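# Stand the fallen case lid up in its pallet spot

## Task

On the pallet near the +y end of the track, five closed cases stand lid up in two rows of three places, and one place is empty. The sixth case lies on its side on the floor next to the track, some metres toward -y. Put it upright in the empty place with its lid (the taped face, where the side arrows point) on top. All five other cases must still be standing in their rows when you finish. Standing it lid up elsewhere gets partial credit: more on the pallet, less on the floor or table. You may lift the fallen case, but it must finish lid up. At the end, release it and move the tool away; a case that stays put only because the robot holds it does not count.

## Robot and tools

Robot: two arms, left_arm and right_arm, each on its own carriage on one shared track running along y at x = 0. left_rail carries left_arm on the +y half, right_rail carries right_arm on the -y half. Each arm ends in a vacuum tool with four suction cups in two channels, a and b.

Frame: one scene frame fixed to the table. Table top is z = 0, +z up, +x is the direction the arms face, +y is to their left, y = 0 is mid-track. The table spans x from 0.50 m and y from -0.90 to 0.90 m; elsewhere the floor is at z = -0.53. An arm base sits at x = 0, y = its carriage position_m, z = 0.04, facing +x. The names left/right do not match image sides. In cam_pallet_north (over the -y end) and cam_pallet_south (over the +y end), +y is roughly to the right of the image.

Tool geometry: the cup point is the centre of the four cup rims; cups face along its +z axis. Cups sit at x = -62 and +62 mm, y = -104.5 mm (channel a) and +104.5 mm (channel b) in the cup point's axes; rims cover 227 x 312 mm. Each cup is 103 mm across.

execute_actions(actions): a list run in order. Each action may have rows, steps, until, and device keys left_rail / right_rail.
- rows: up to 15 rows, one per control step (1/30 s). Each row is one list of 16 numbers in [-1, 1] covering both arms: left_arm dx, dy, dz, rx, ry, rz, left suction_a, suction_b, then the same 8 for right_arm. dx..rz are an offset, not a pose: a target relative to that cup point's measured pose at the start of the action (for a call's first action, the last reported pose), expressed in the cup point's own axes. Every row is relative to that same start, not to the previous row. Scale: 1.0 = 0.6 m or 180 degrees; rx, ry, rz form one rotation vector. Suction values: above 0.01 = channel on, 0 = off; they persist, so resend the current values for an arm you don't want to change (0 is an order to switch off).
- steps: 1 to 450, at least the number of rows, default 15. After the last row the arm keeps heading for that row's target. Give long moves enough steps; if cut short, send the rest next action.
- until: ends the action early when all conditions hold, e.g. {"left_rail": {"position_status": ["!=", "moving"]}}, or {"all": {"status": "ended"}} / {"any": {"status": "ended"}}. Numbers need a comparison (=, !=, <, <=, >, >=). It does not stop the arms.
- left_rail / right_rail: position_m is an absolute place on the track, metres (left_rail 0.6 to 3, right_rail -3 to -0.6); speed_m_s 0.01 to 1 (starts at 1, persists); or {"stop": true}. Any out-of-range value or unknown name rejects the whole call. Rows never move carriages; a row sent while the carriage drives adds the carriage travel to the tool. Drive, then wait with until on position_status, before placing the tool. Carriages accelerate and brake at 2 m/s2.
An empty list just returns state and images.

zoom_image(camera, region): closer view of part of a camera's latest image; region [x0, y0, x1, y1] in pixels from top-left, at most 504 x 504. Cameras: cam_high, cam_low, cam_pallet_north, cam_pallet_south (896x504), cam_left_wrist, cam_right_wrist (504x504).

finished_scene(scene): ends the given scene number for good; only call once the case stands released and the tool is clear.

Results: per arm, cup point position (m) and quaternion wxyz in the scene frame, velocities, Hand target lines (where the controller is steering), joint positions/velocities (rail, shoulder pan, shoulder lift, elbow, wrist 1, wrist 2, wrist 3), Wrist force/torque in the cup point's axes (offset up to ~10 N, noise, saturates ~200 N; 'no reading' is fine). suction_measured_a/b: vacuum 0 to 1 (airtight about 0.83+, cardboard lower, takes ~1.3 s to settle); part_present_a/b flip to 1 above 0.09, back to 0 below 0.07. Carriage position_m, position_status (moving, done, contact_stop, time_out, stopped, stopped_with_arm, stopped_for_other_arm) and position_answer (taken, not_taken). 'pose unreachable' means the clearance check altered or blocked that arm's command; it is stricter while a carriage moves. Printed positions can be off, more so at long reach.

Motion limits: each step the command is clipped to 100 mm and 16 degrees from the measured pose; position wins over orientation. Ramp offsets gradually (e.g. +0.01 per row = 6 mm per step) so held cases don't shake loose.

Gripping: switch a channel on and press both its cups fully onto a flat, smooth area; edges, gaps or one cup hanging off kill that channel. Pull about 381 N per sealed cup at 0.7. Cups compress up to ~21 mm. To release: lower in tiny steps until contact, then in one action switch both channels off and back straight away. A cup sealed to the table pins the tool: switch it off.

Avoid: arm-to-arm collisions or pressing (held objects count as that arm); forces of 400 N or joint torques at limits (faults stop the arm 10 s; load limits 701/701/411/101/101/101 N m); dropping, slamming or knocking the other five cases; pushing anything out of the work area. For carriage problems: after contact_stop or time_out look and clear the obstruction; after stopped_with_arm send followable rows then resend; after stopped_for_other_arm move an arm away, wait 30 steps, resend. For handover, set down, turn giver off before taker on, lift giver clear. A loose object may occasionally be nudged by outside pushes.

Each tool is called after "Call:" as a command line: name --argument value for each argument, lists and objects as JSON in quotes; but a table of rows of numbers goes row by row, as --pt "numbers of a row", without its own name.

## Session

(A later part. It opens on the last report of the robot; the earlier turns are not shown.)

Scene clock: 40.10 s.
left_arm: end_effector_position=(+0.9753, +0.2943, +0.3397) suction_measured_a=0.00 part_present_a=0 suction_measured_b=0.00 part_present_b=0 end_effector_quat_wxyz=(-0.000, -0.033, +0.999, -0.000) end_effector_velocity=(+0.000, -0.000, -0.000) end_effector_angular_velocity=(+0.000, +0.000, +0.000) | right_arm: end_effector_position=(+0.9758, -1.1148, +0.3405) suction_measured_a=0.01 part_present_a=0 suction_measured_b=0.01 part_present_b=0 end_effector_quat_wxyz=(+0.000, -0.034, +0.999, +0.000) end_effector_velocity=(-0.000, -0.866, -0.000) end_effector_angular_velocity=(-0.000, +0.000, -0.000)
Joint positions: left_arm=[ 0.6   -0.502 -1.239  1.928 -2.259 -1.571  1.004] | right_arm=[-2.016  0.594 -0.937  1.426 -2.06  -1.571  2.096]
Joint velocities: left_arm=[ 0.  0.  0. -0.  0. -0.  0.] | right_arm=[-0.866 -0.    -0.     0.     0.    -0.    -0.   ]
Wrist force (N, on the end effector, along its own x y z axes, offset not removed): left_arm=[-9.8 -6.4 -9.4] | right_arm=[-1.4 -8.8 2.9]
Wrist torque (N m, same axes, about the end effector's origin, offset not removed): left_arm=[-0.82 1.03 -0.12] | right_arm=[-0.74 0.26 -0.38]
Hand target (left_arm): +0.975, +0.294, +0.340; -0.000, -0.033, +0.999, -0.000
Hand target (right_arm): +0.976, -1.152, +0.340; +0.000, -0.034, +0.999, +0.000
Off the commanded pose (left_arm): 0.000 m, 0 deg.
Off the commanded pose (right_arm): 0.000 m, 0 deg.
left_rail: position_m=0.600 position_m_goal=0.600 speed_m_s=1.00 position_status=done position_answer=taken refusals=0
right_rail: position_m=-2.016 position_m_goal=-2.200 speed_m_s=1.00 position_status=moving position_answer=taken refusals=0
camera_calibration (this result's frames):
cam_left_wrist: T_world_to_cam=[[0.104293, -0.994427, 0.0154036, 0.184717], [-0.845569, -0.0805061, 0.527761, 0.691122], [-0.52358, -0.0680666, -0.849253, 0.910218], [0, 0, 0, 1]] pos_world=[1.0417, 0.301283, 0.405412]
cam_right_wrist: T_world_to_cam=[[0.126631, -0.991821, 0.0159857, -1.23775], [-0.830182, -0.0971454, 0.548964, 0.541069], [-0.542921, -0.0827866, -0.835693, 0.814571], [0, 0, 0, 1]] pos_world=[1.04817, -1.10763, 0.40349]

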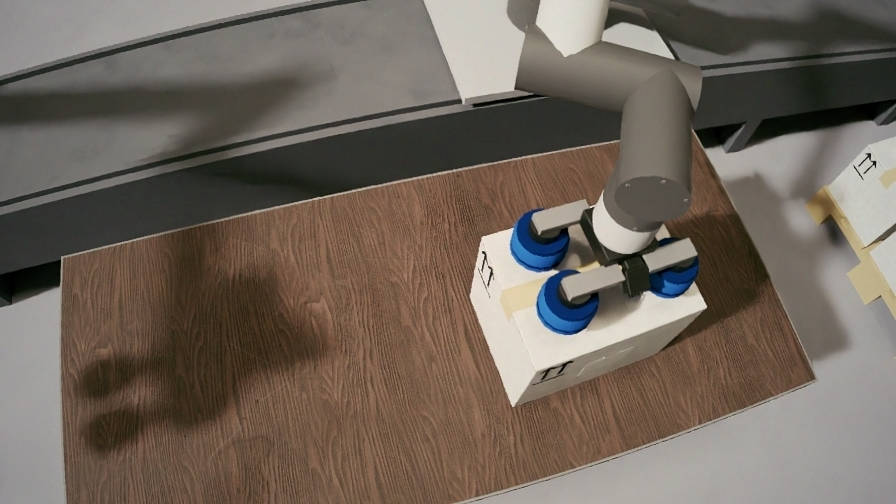

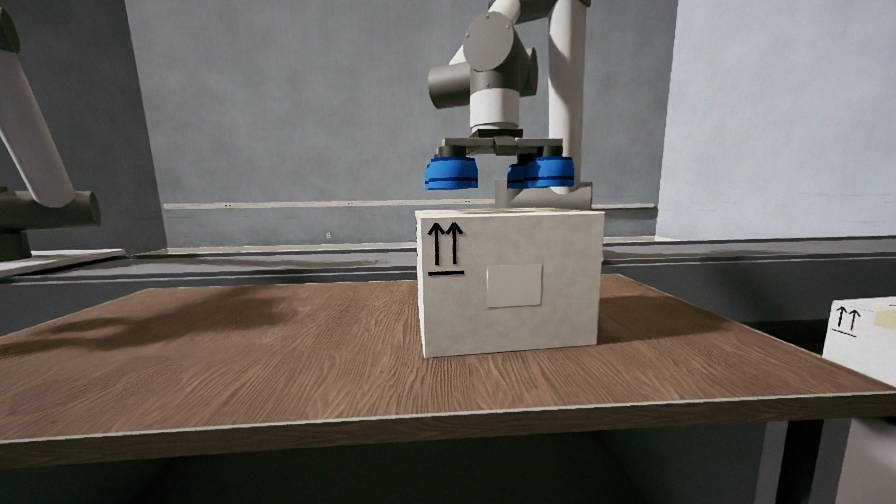

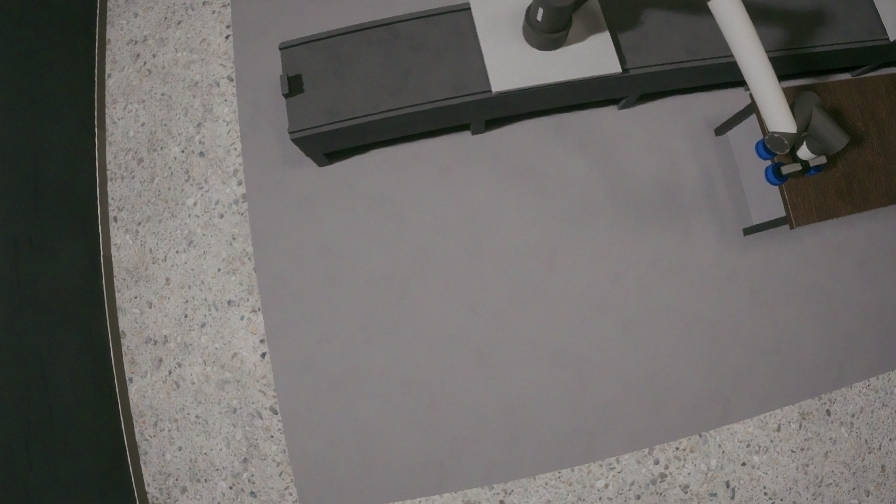

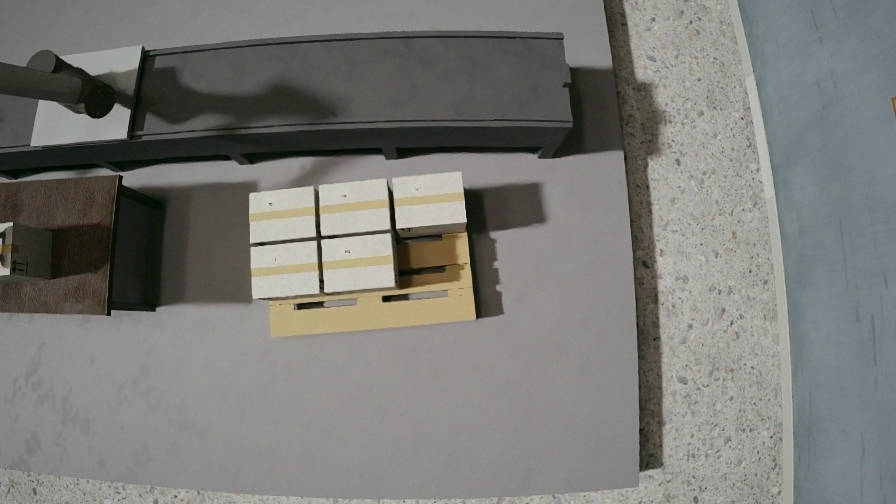

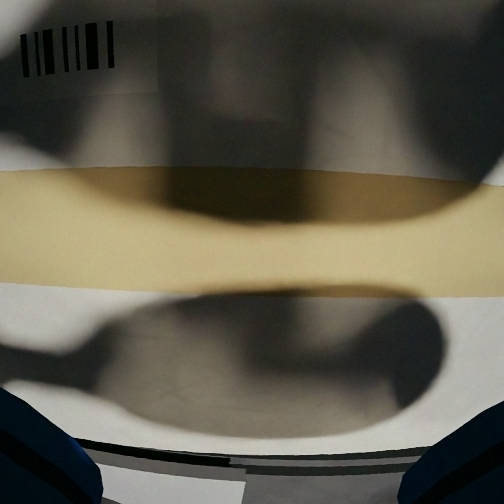

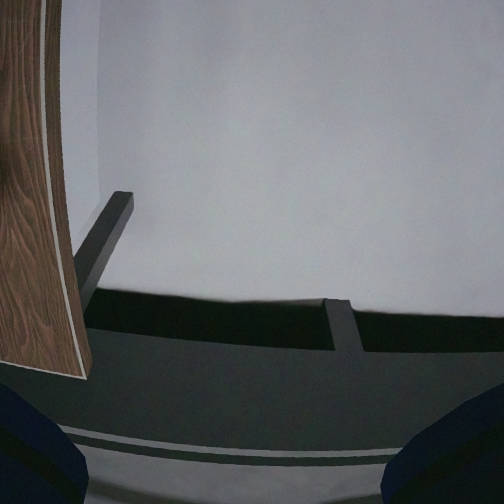

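Call:
execute_actions --actions '[]'

Scene clock: 43.23 s.
left_arm: end_effector_position=(+0.9753, +0.2942, +0.3397) suction_measured_a=0.00 part_present_a=0 suction_measured_b=0.00 part_present_b=0 end_effector_quat_wxyz=(-0.000, -0.033, +0.999, -0.000) end_effector_velocity=(+0.000, +0.000, +0.000) end_effector_angular_velocity=(-0.000, -0.000, +0.000) | right_arm: end_effector_position=(+0.9757, -1.2989, +0.3404) suction_measured_a=0.01 part_present_a=0 suction_measured_b=0.01 part_present_b=0 end_effector_quat_wxyz=(+0.000, -0.034, +0.999, +0.000) end_effector_velocity=(+0.000, -0.000, -0.000) end_effector_angular_velocity=(-0.000, +0.000, -0.000)
Joint positions: left_arm=[ 0.6   -0.502 -1.239  1.928 -2.259 -1.571  1.004] | right_arm=[-2.2    0.594 -0.937  1.426 -2.06  -1.571  2.096]
Joint velocities: left_arm=[ 0.  0. -0. -0. -0. -0.  0.] | right_arm=[ 0. -0.  0.  0. -0.  0. -0.]
Wrist force (N, on the end effector, along its own x y z axes, offset not removed): left_arm=[3.9 -6.7 -10.4] | right_arm=[-2.1 -4.2 1.1]
Wrist torque (N m, same axes, about the end effector's origin, offset not removed): left_arm=[-0.87 -0.61 0.19] | right_arm=[-0.38 0.29 -0.35]
Hand target (left_arm): +0.975, +0.294, +0.340; -0.000, -0.033, +0.999, -0.000
Hand target (right_arm): +0.976, -1.299, +0.340; +0.000, -0.034, +0.999, +0.000
Off the commanded pose (left_arm): 0.000 m, 0 deg.
Off the commanded pose (right_arm): 0.000 m, 0 deg.
left_rail: position_m=0.600 position_m_goal=0.600 speed_m_s=1.00 position_status=done position_answer=taken refusals=0
right_rail: position_m=-2.200 position_m_goal=-2.200 speed_m_s=1.00 position_status=done position_answer=taken refusals=0
camera_calibration (this result's frames):
cam_left_wrist: T_world_to_cam=[[0.104251, -0.994431, 0.0154308, 0.184709], [-0.845594, -0.0804587, 0.527728, 0.691114], [-0.523548, -0.0680642, -0.849273, 0.910213], [0, 0, 0, 1]] pos_world=[1.04169, 0.30124, 0.40545]
cam_right_wrist: T_world_to_cam=[[0.126657, -0.991818, 0.0159646, -1.42036], [-0.830163, -0.0971769, 0.548987, 0.523124], [-0.542944, -0.0827865, -0.835679, 0.799299], [0, 0, 0, 1]] pos_world=[1.04815, -1.29173, 0.403444]

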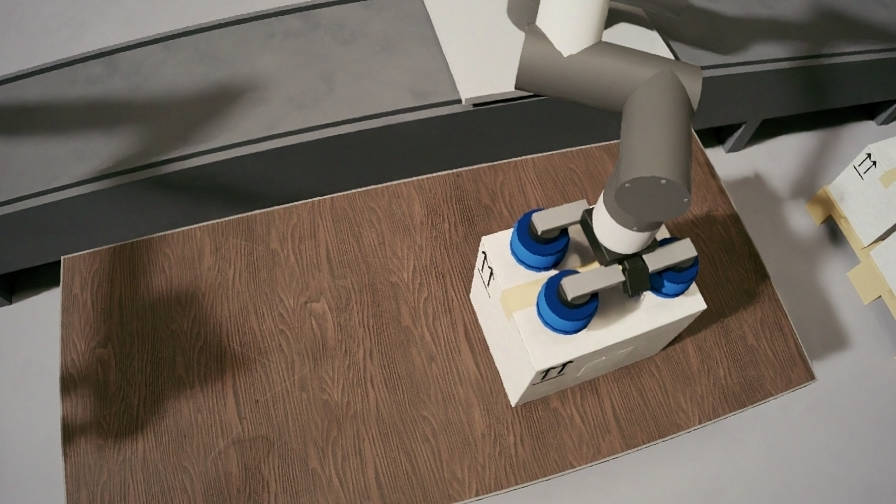

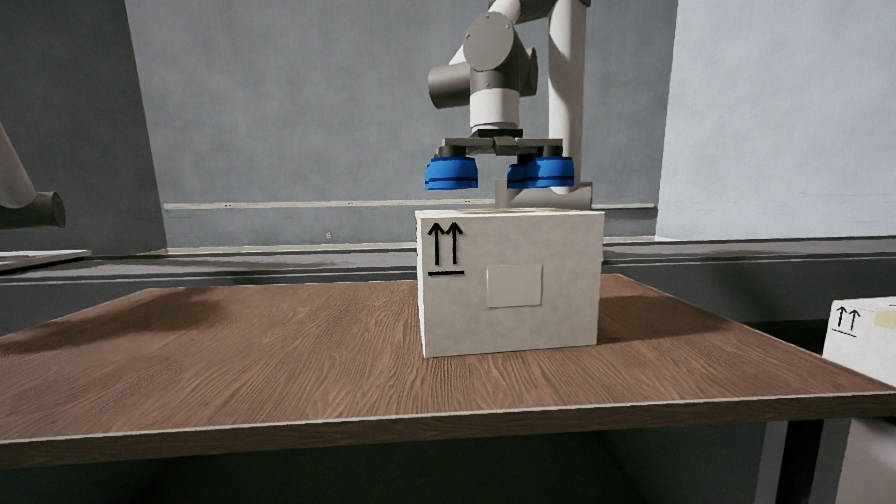

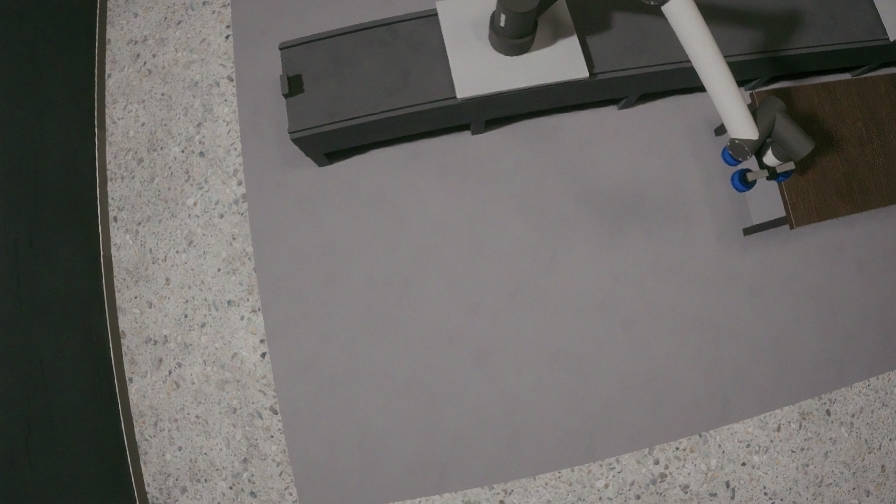

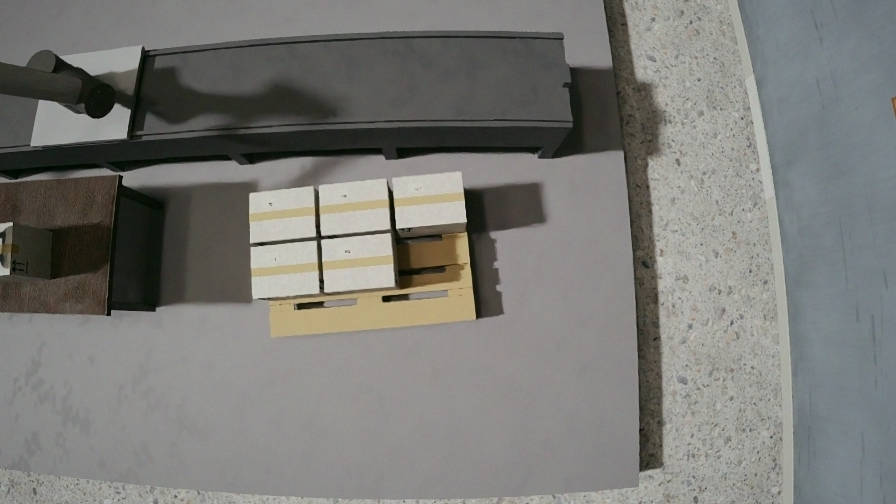

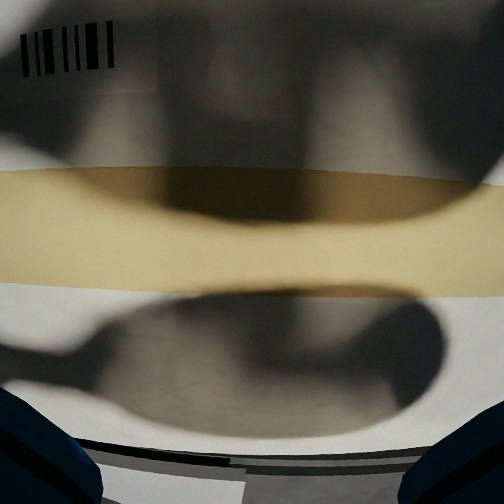

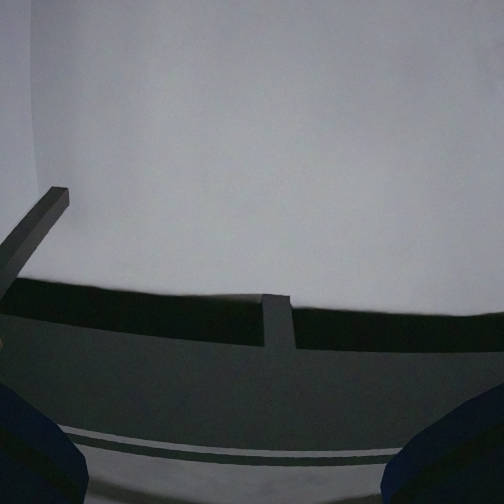

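Call:
execute_actions --actions '[{"rows": [[0,0,0.0034,0,0,0,1,1,0,0,0,0,0,0,0,0],[-0.0005,0.0006,0.0102,0,0,0,1,1,0,0,0,0,0,0,0,0],[-0.001,0.0012,0.0203,0,0,0,1,1,0,0,0,0,0,0,0,0],[-0.002,0.0024,0.0339,0,0,0,1,1,0,0,0,0,0,0,0,0],[-0.003,0.0036,0.0497,0,0,0,1,1,0,0,0,0,0,0,0,0],[-0.004,0.0048,0.0655,0,0,0,1,1,0,0,0,0,0,0,0,0],[-0.005,0.006,0.0814,0,0,0,1,1,0,0,0,0,0,0,0,0],[-0.005,0.006,0.0949,0,0,0,1,1,0,0,0,0,0,0,0,0],[-0.005,0.006,0.1051,0,0,0,1,1,0,0,0,0,0,0,0,0],[-0.005,0.006,0.113,0,0,0,1,1,0,0,0,0,0,0,0,0]], "steps": 10}]'

Scene clock: 44.00 s.
left_arm: end_effector_position=(+0.9764, +0.2970, +0.3031) suction_measured_a=0.00 part_present_a=0 suction_measured_b=0.00 part_present_b=0 end_effector_quat_wxyz=(-0.001, -0.033, +0.999, +0.000) end_effector_velocity=(+0.003, +0.012, -0.204) end_effector_angular_velocity=(+0.004, +0.007, +0.000) | right_arm: end_effector_position=(+0.9757, -1.2989, +0.3404) suction_measured_a=0.01 part_present_a=0 suction_measured_b=0.01 part_present_b=0 end_effector_quat_wxyz=(+0.000, -0.034, +0.999, +0.000) end_effector_velocity=(-0.000, +0.000, +0.000) end_effector_angular_velocity=(+0.000, -0.000, +0.000)
Joint positions: left_arm=[ 0.6   -0.499 -1.209  1.948 -2.308 -1.571  1.007] | right_arm=[-2.2    0.594 -0.937  1.426 -2.06  -1.571  2.096]
Joint velocities: left_arm=[ 0.     0.012  0.172  0.107 -0.272 -0.     0.011] | right_arm=[ 0.  0. -0.  0. -0.  0.  0.]
Wrist force (N, on the end effector, along its own x y z axes, offset not removed): left_arm=[6.8 -6.1 -4.8] | right_arm=[-1.2 -6.7 0.8]
Wrist torque (N m, same axes, about the end effector's origin, offset not removed): left_arm=[-0.94 -1.17 0.12] | right_arm=[-0.59 0.22 -0.33]
Hand target (left_arm): +0.977, +0.299, +0.273; -0.001, -0.033, +0.999, +0.000
Hand target (right_arm): +0.976, -1.299, +0.340; +0.000, -0.034, +0.999, +0.000
Off the commanded pose (left_arm): 0.031 m, 0 deg.
Off the commanded pose (right_arm): 0.000 m, 0 deg.
left_rail: position_m=0.600 position_m_goal=0.600 speed_m_s=1.00 position_status=done position_answer=taken refusals=0
right_rail: position_m=-2.200 position_m_goal=-2.200 speed_m_s=1.00 position_status=done position_answer=taken refusals=0
camera_calibration (this result's frames):
cam_left_wrist: T_world_to_cam=[[0.104221, -0.994444, 0.0147873, 0.188146], [-0.84507, -0.0807069, 0.52853, 0.710947], [-0.5244, -0.0675802, -0.848786, 0.880392], [0, 0, 0, 1]] pos_world=[1.04287, 0.303976, 0.368725]
cam_right_wrist: T_world_to_cam=[[0.126656, -0.991818, 0.0159646, -1.42036], [-0.830163, -0.0971759, 0.548987, 0.523126], [-0.542944, -0.0827857, -0.835678, 0.7993], [0, 0, 0, 1]] pos_world=[1.04815, -1.29174, 0.403444]

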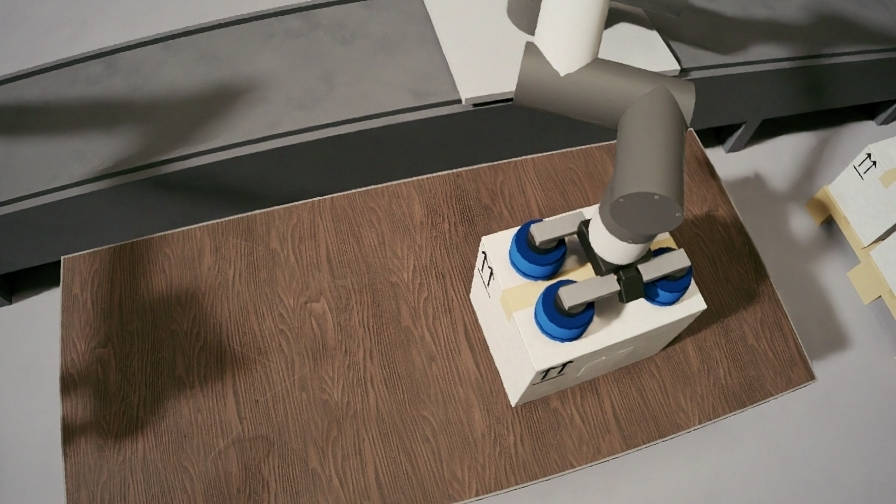

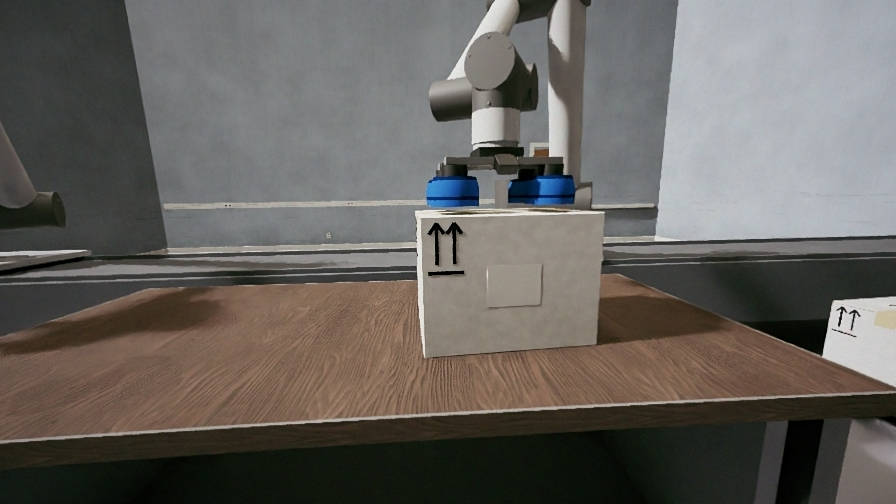

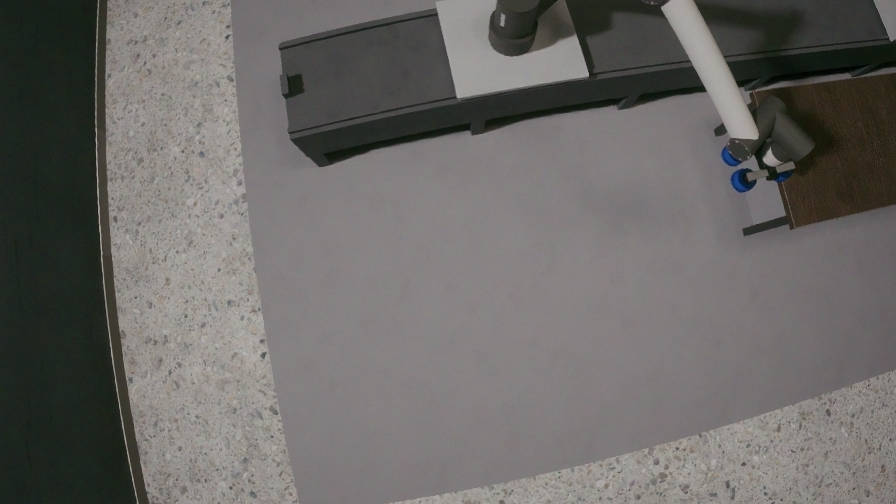

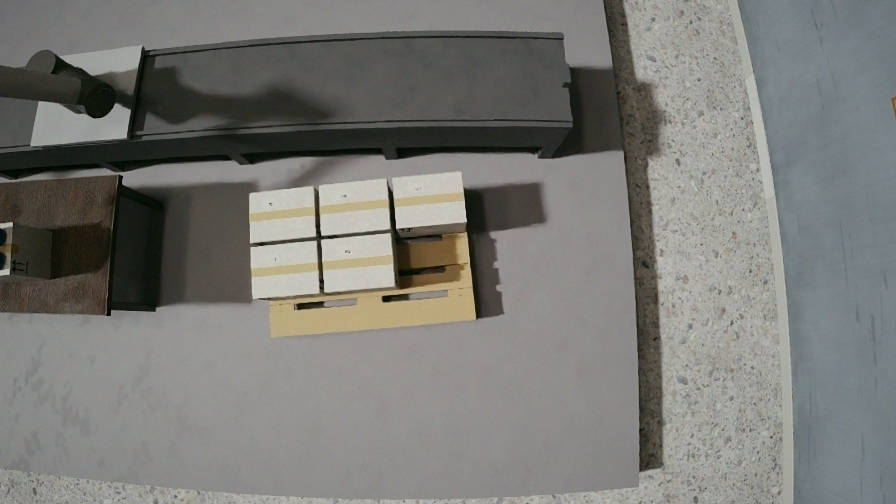

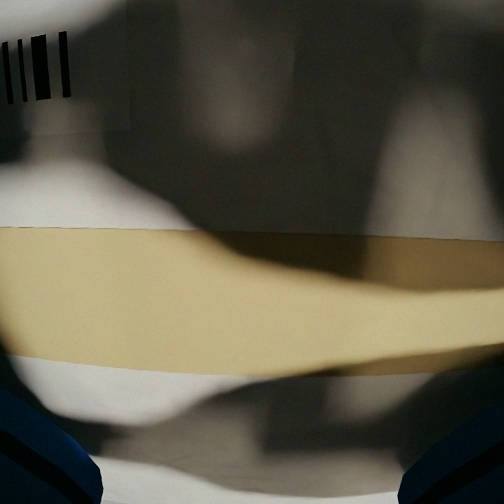

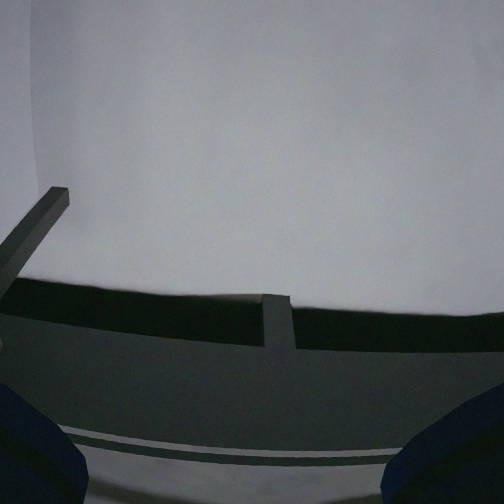

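Call:
execute_actions --actions '[]'

Scene clock: 44.80 s.
left_arm: end_effector_position=(+0.9768, +0.2985, +0.2730) suction_measured_a=0.98 part_present_a=1 suction_measured_b=0.98 part_present_b=1 end_effector_quat_wxyz=(-0.001, -0.033, +0.999, +0.000) end_effector_velocity=(-0.000, +0.000, -0.001) end_effector_angular_velocity=(+0.000, +0.000, +0.000) | right_arm: end_effector_position=(+0.9757, -1.2989, +0.3404) suction_measured_a=0.01 part_present_a=0 suction_measured_b=0.01 part_present_b=0 end_effector_quat_wxyz=(+0.000, -0.034, +0.999, +0.000) end_effector_velocity=(-0.000, +0.000, +0.000) end_effector_angular_velocity=(+0.000, -0.000, +0.000)
Joint positions: left_arm=[ 0.6   -0.497 -1.183  1.964 -2.349 -1.572  1.008] | right_arm=[-2.2    0.594 -0.937  1.426 -2.06  -1.571  2.096]
Joint velocities: left_arm=[ 0.     0.     0.001  0.    -0.001  0.     0.   ] | right_arm=[ 0.  0. -0.  0. -0. -0. -0.]
Wrist force (N, on the end effector, along its own x y z axes, offset not removed): left_arm=[3.1 -1.4 -64.5] | right_arm=[-1.4 -4.6 0.4]
Wrist torque (N m, same axes, about the end effector's origin, offset not removed): left_arm=[1.81 -0.28 0.06] | right_arm=[-0.40 0.23 -0.32]
Hand target (left_arm): +0.977, +0.299, +0.273; -0.001, -0.033, +0.999, +0.000
Hand target (right_arm): +0.976, -1.299, +0.340; +0.000, -0.034, +0.999, +0.000
Off the commanded pose (left_arm): 0.002 m, 0 deg.
Off the commanded pose (right_arm): 0.000 m, 0 deg.
left_rail: position_m=0.600 position_m_goal=0.600 speed_m_s=1.00 position_status=done position_answer=taken refusals=0
right_rail: position_m=-2.200 position_m_goal=-2.200 speed_m_s=1.00 position_status=done position_answer=taken refusals=0
camera_calibration (this result's frames):
cam_left_wrist: T_world_to_cam=[[0.104293, -0.994437, 0.014797, 0.189996], [-0.845062, -0.0807627, 0.528533, 0.727296], [-0.524398, -0.0676267, -0.848783, 0.855189], [0, 0, 0, 1]] pos_world=[1.04325, 0.305511, 0.338659]
cam_right_wrist: T_world_to_cam=[[0.126656, -0.991818, 0.0159645, -1.42036], [-0.830163, -0.0971759, 0.548987, 0.523126], [-0.542944, -0.0827857, -0.835678, 0.7993], [0, 0, 0, 1]] pos_world=[1.04815, -1.29173, 0.403444]

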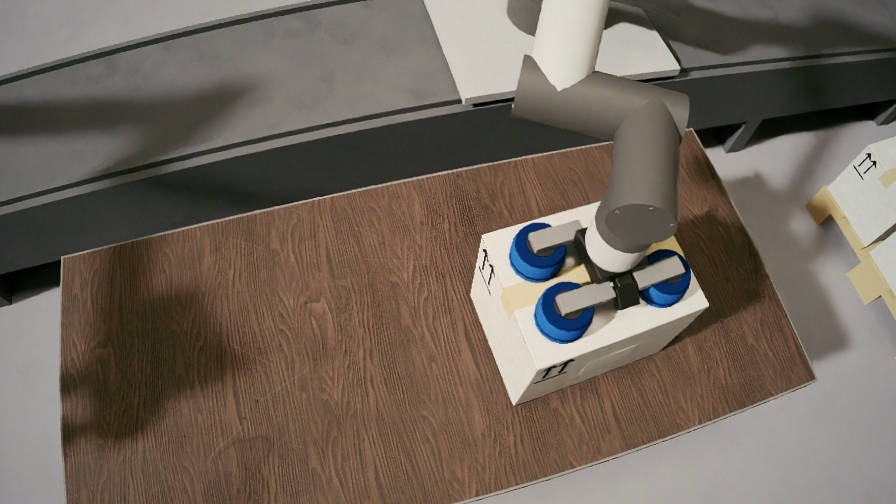

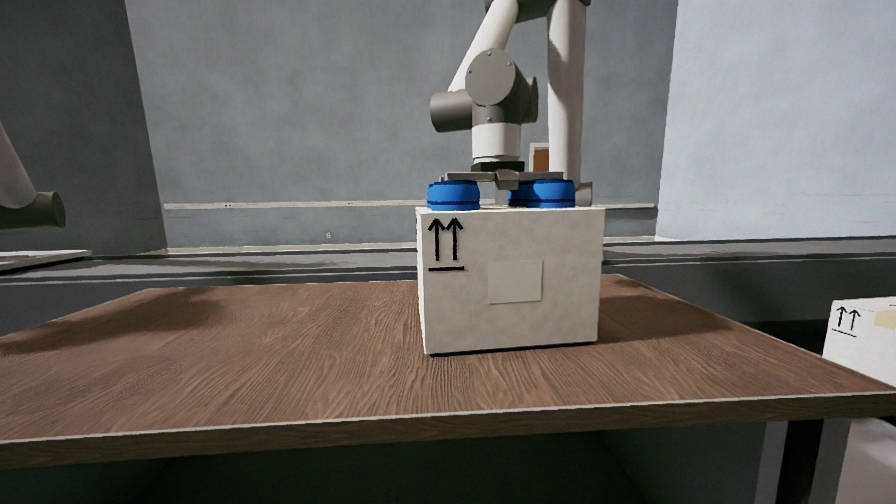

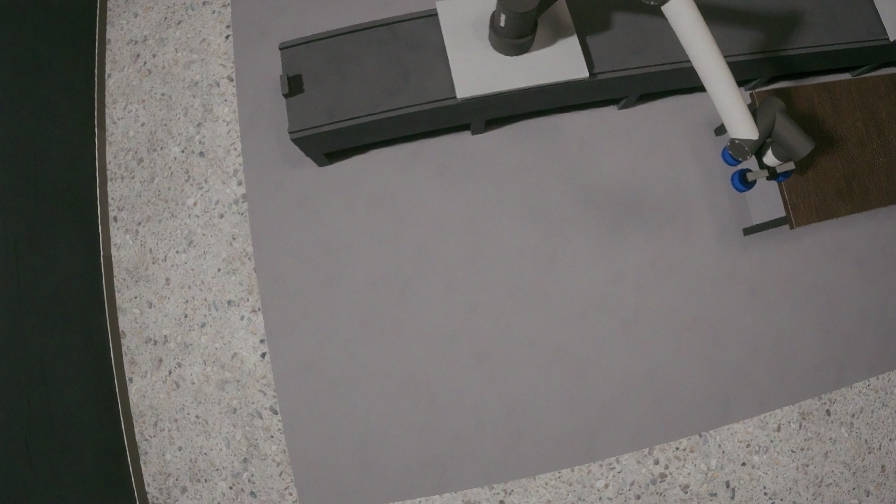

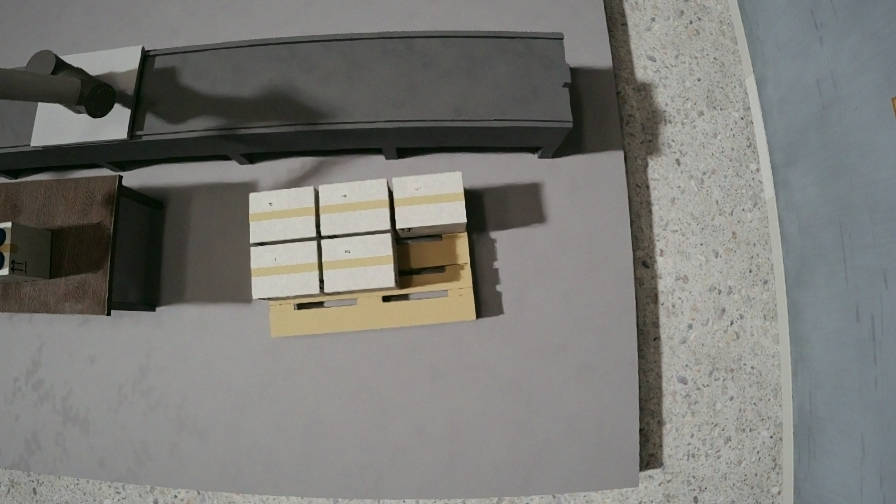

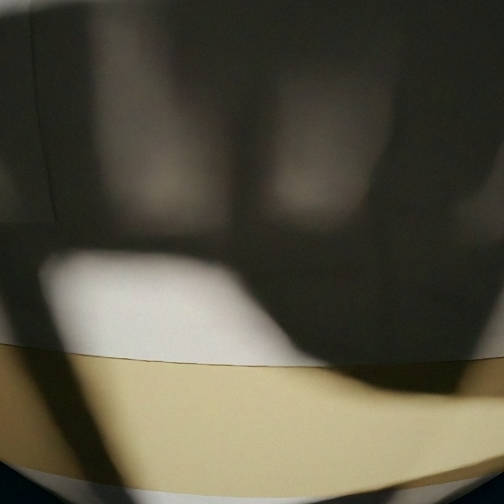

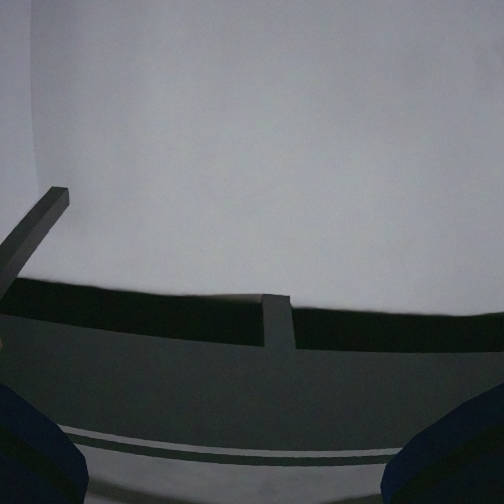

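Call:
execute_actions --actions '[{"rows": [[-0.003,0.002,-0.004,0,0,0,1,1,0,0,0,0,0,0,0,0],[-0.009,0.006,-0.011,0,0,0,1,1,0,0,0,0,0,0,0,0],[-0.018,0.012,-0.02,0,0,0,1,1,0,0,0,0,0,0,0,0],[-0.028,0.019,-0.03,0,0,0,1,1,0,0,0,0,0,0,0,0],[-0.036,0.024,-0.038,0,0,0,1,1,0,0,0,0,0,0,0,0],[-0.04,0.027,-0.042,0,0,0,1,1,0,0,0,0,0,0,0,0]], "steps": 6, "left_rail": {"position_m": 3.0}}]'

Scene clock: 45.37 s.
left_arm: end_effector_position=(+0.9849, +0.3333, +0.2822) suction_measured_a=0.98 part_present_a=1 suction_measured_b=0.98 part_present_b=1 end_effector_quat_wxyz=(-0.001, -0.033, +0.999, +0.000) end_effector_velocity=(+0.093, +0.410, +0.104) end_effector_angular_velocity=(-0.003, -0.008, +0.003) | right_arm: end_effector_position=(+0.9757, -1.2989, +0.3404) suction_measured_a=0.01 part_present_a=0 suction_measured_b=0.01 part_present_b=0 end_effector_quat_wxyz=(+0.000, -0.034, +0.999, +0.000) end_effector_velocity=(-0.000, +0.000, +0.000) end_effector_angular_velocity=(+0.000, -0.000, +0.000)
Joint positions: left_arm=[ 0.628 -0.488 -1.186  1.95  -2.334 -1.572  1.017] | right_arm=[-2.2    0.594 -0.937  1.426 -2.06  -1.571  2.096]
Joint velocities: left_arm=[ 0.339  0.106 -0.028 -0.15   0.17   0.001  0.103] | right_arm=[ 0.  0. -0.  0. -0. -0.  0.]
Wrist force (N, on the end effector, along its own x y z axes, offset not removed): left_arm=[-2.3 -29.0 -58.2] | right_arm=[-1.0 -5.1 2.3]
Wrist torque (N m, same axes, about the end effector's origin, offset not removed): left_arm=[2.03 1.14 -0.16] | right_arm=[-0.43 0.17 -0.39]
Hand target (left_arm): +0.999, +0.363, +0.298; -0.001, -0.033, +0.999, +0.000
Hand target (right_arm): +0.976, -1.299, +0.340; +0.000, -0.034, +0.999, +0.000
Off the commanded pose (left_arm): 0.025 m, 0 deg.
Off the commanded pose (right_arm): 0.000 m, 0 deg.
left_rail: position_m=0.628 position_m_goal=3.000 speed_m_s=1.00 position_status=moving position_answer=taken refusals=0
right_rail: position_m=-2.200 position_m_goal=-2.200 speed_m_s=1.00 position_status=done position_answer=taken refusals=0
camera_calibration (this result's frames):
cam_left_wrist: T_world_to_cam=[[0.10419, -0.994446, 0.0148734, 0.223663], [-0.845078, -0.0806353, 0.528527, 0.732005], [-0.524392, -0.0676362, -0.848786, 0.869541], [0, 0, 0, 1]] pos_world=[1.05128, 0.340258, 0.347844]
cam_right_wrist: T_world_to_cam=[[0.126656, -0.991818, 0.0159646, -1.42036], [-0.830163, -0.0971759, 0.548987, 0.523126], [-0.542944, -0.0827858, -0.835678, 0.7993], [0, 0, 0, 1]] pos_world=[1.04815, -1.29173, 0.403444]

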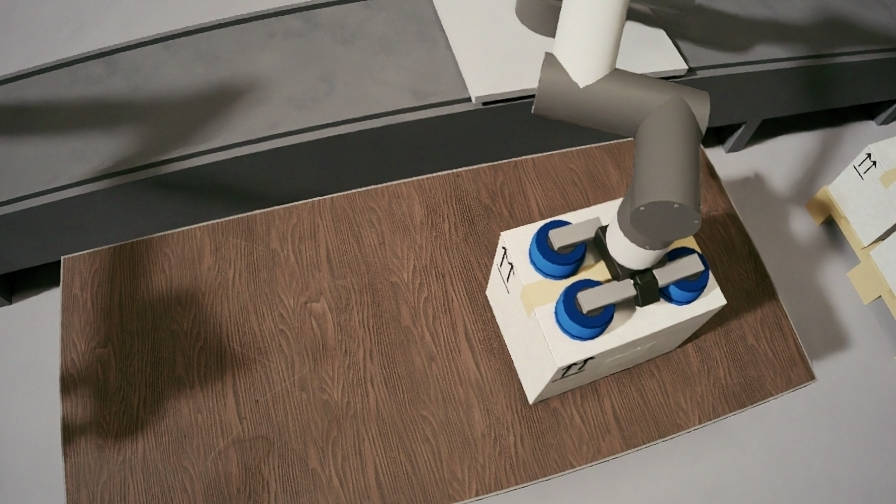

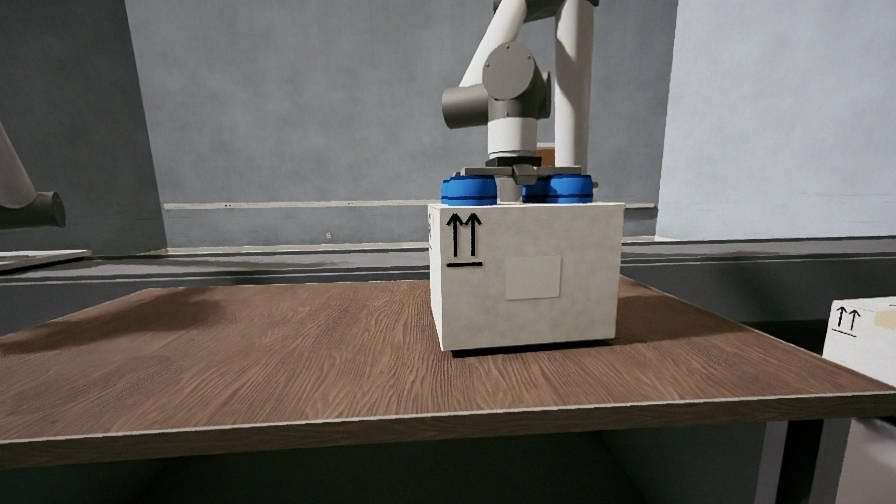

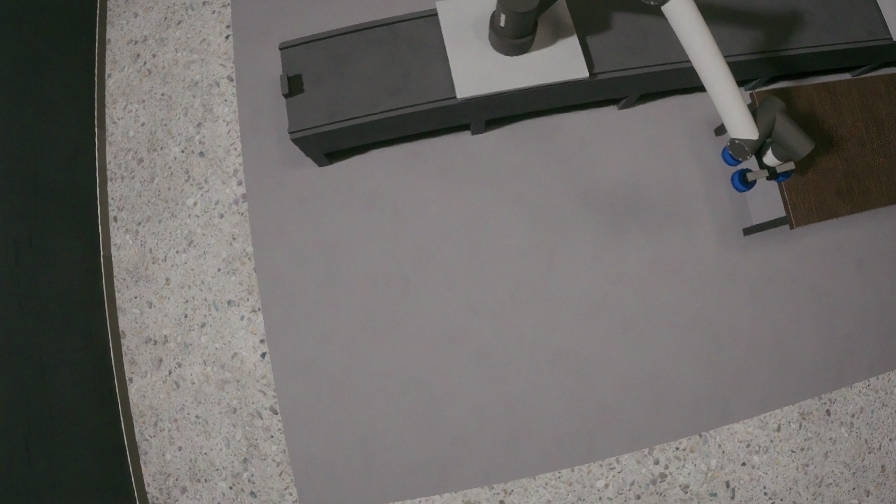

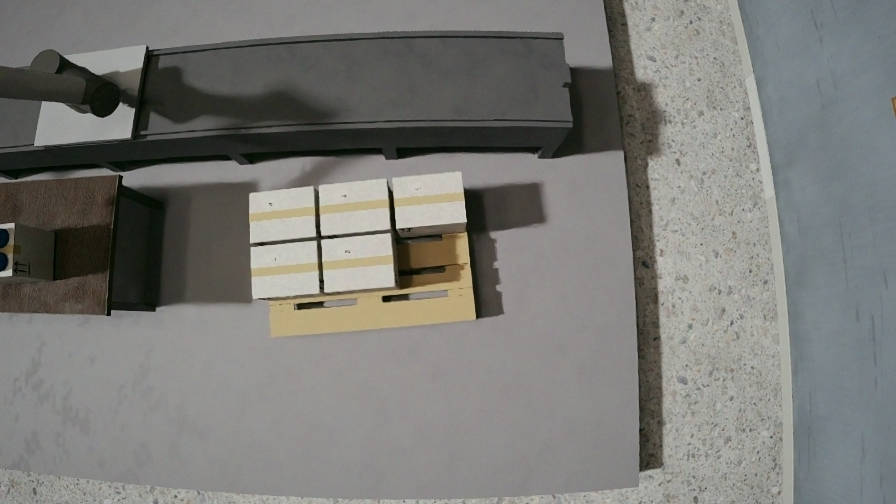

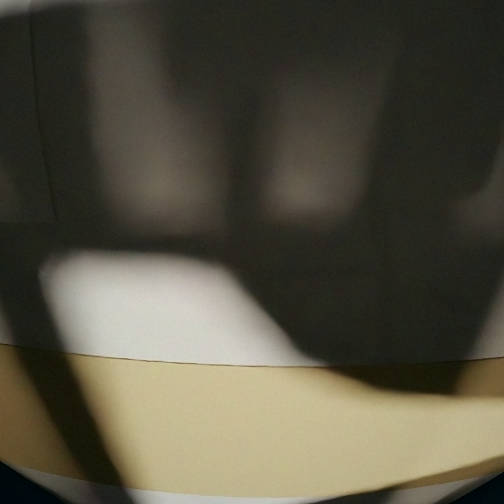

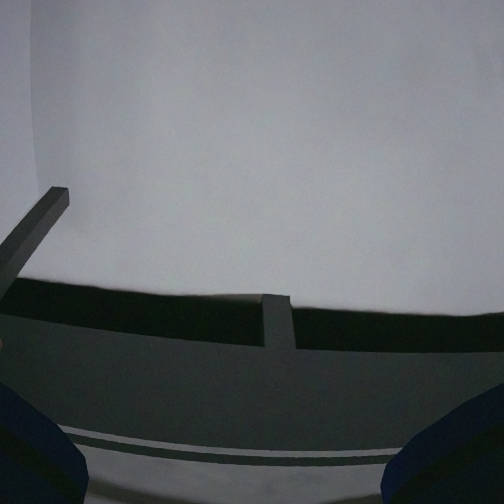

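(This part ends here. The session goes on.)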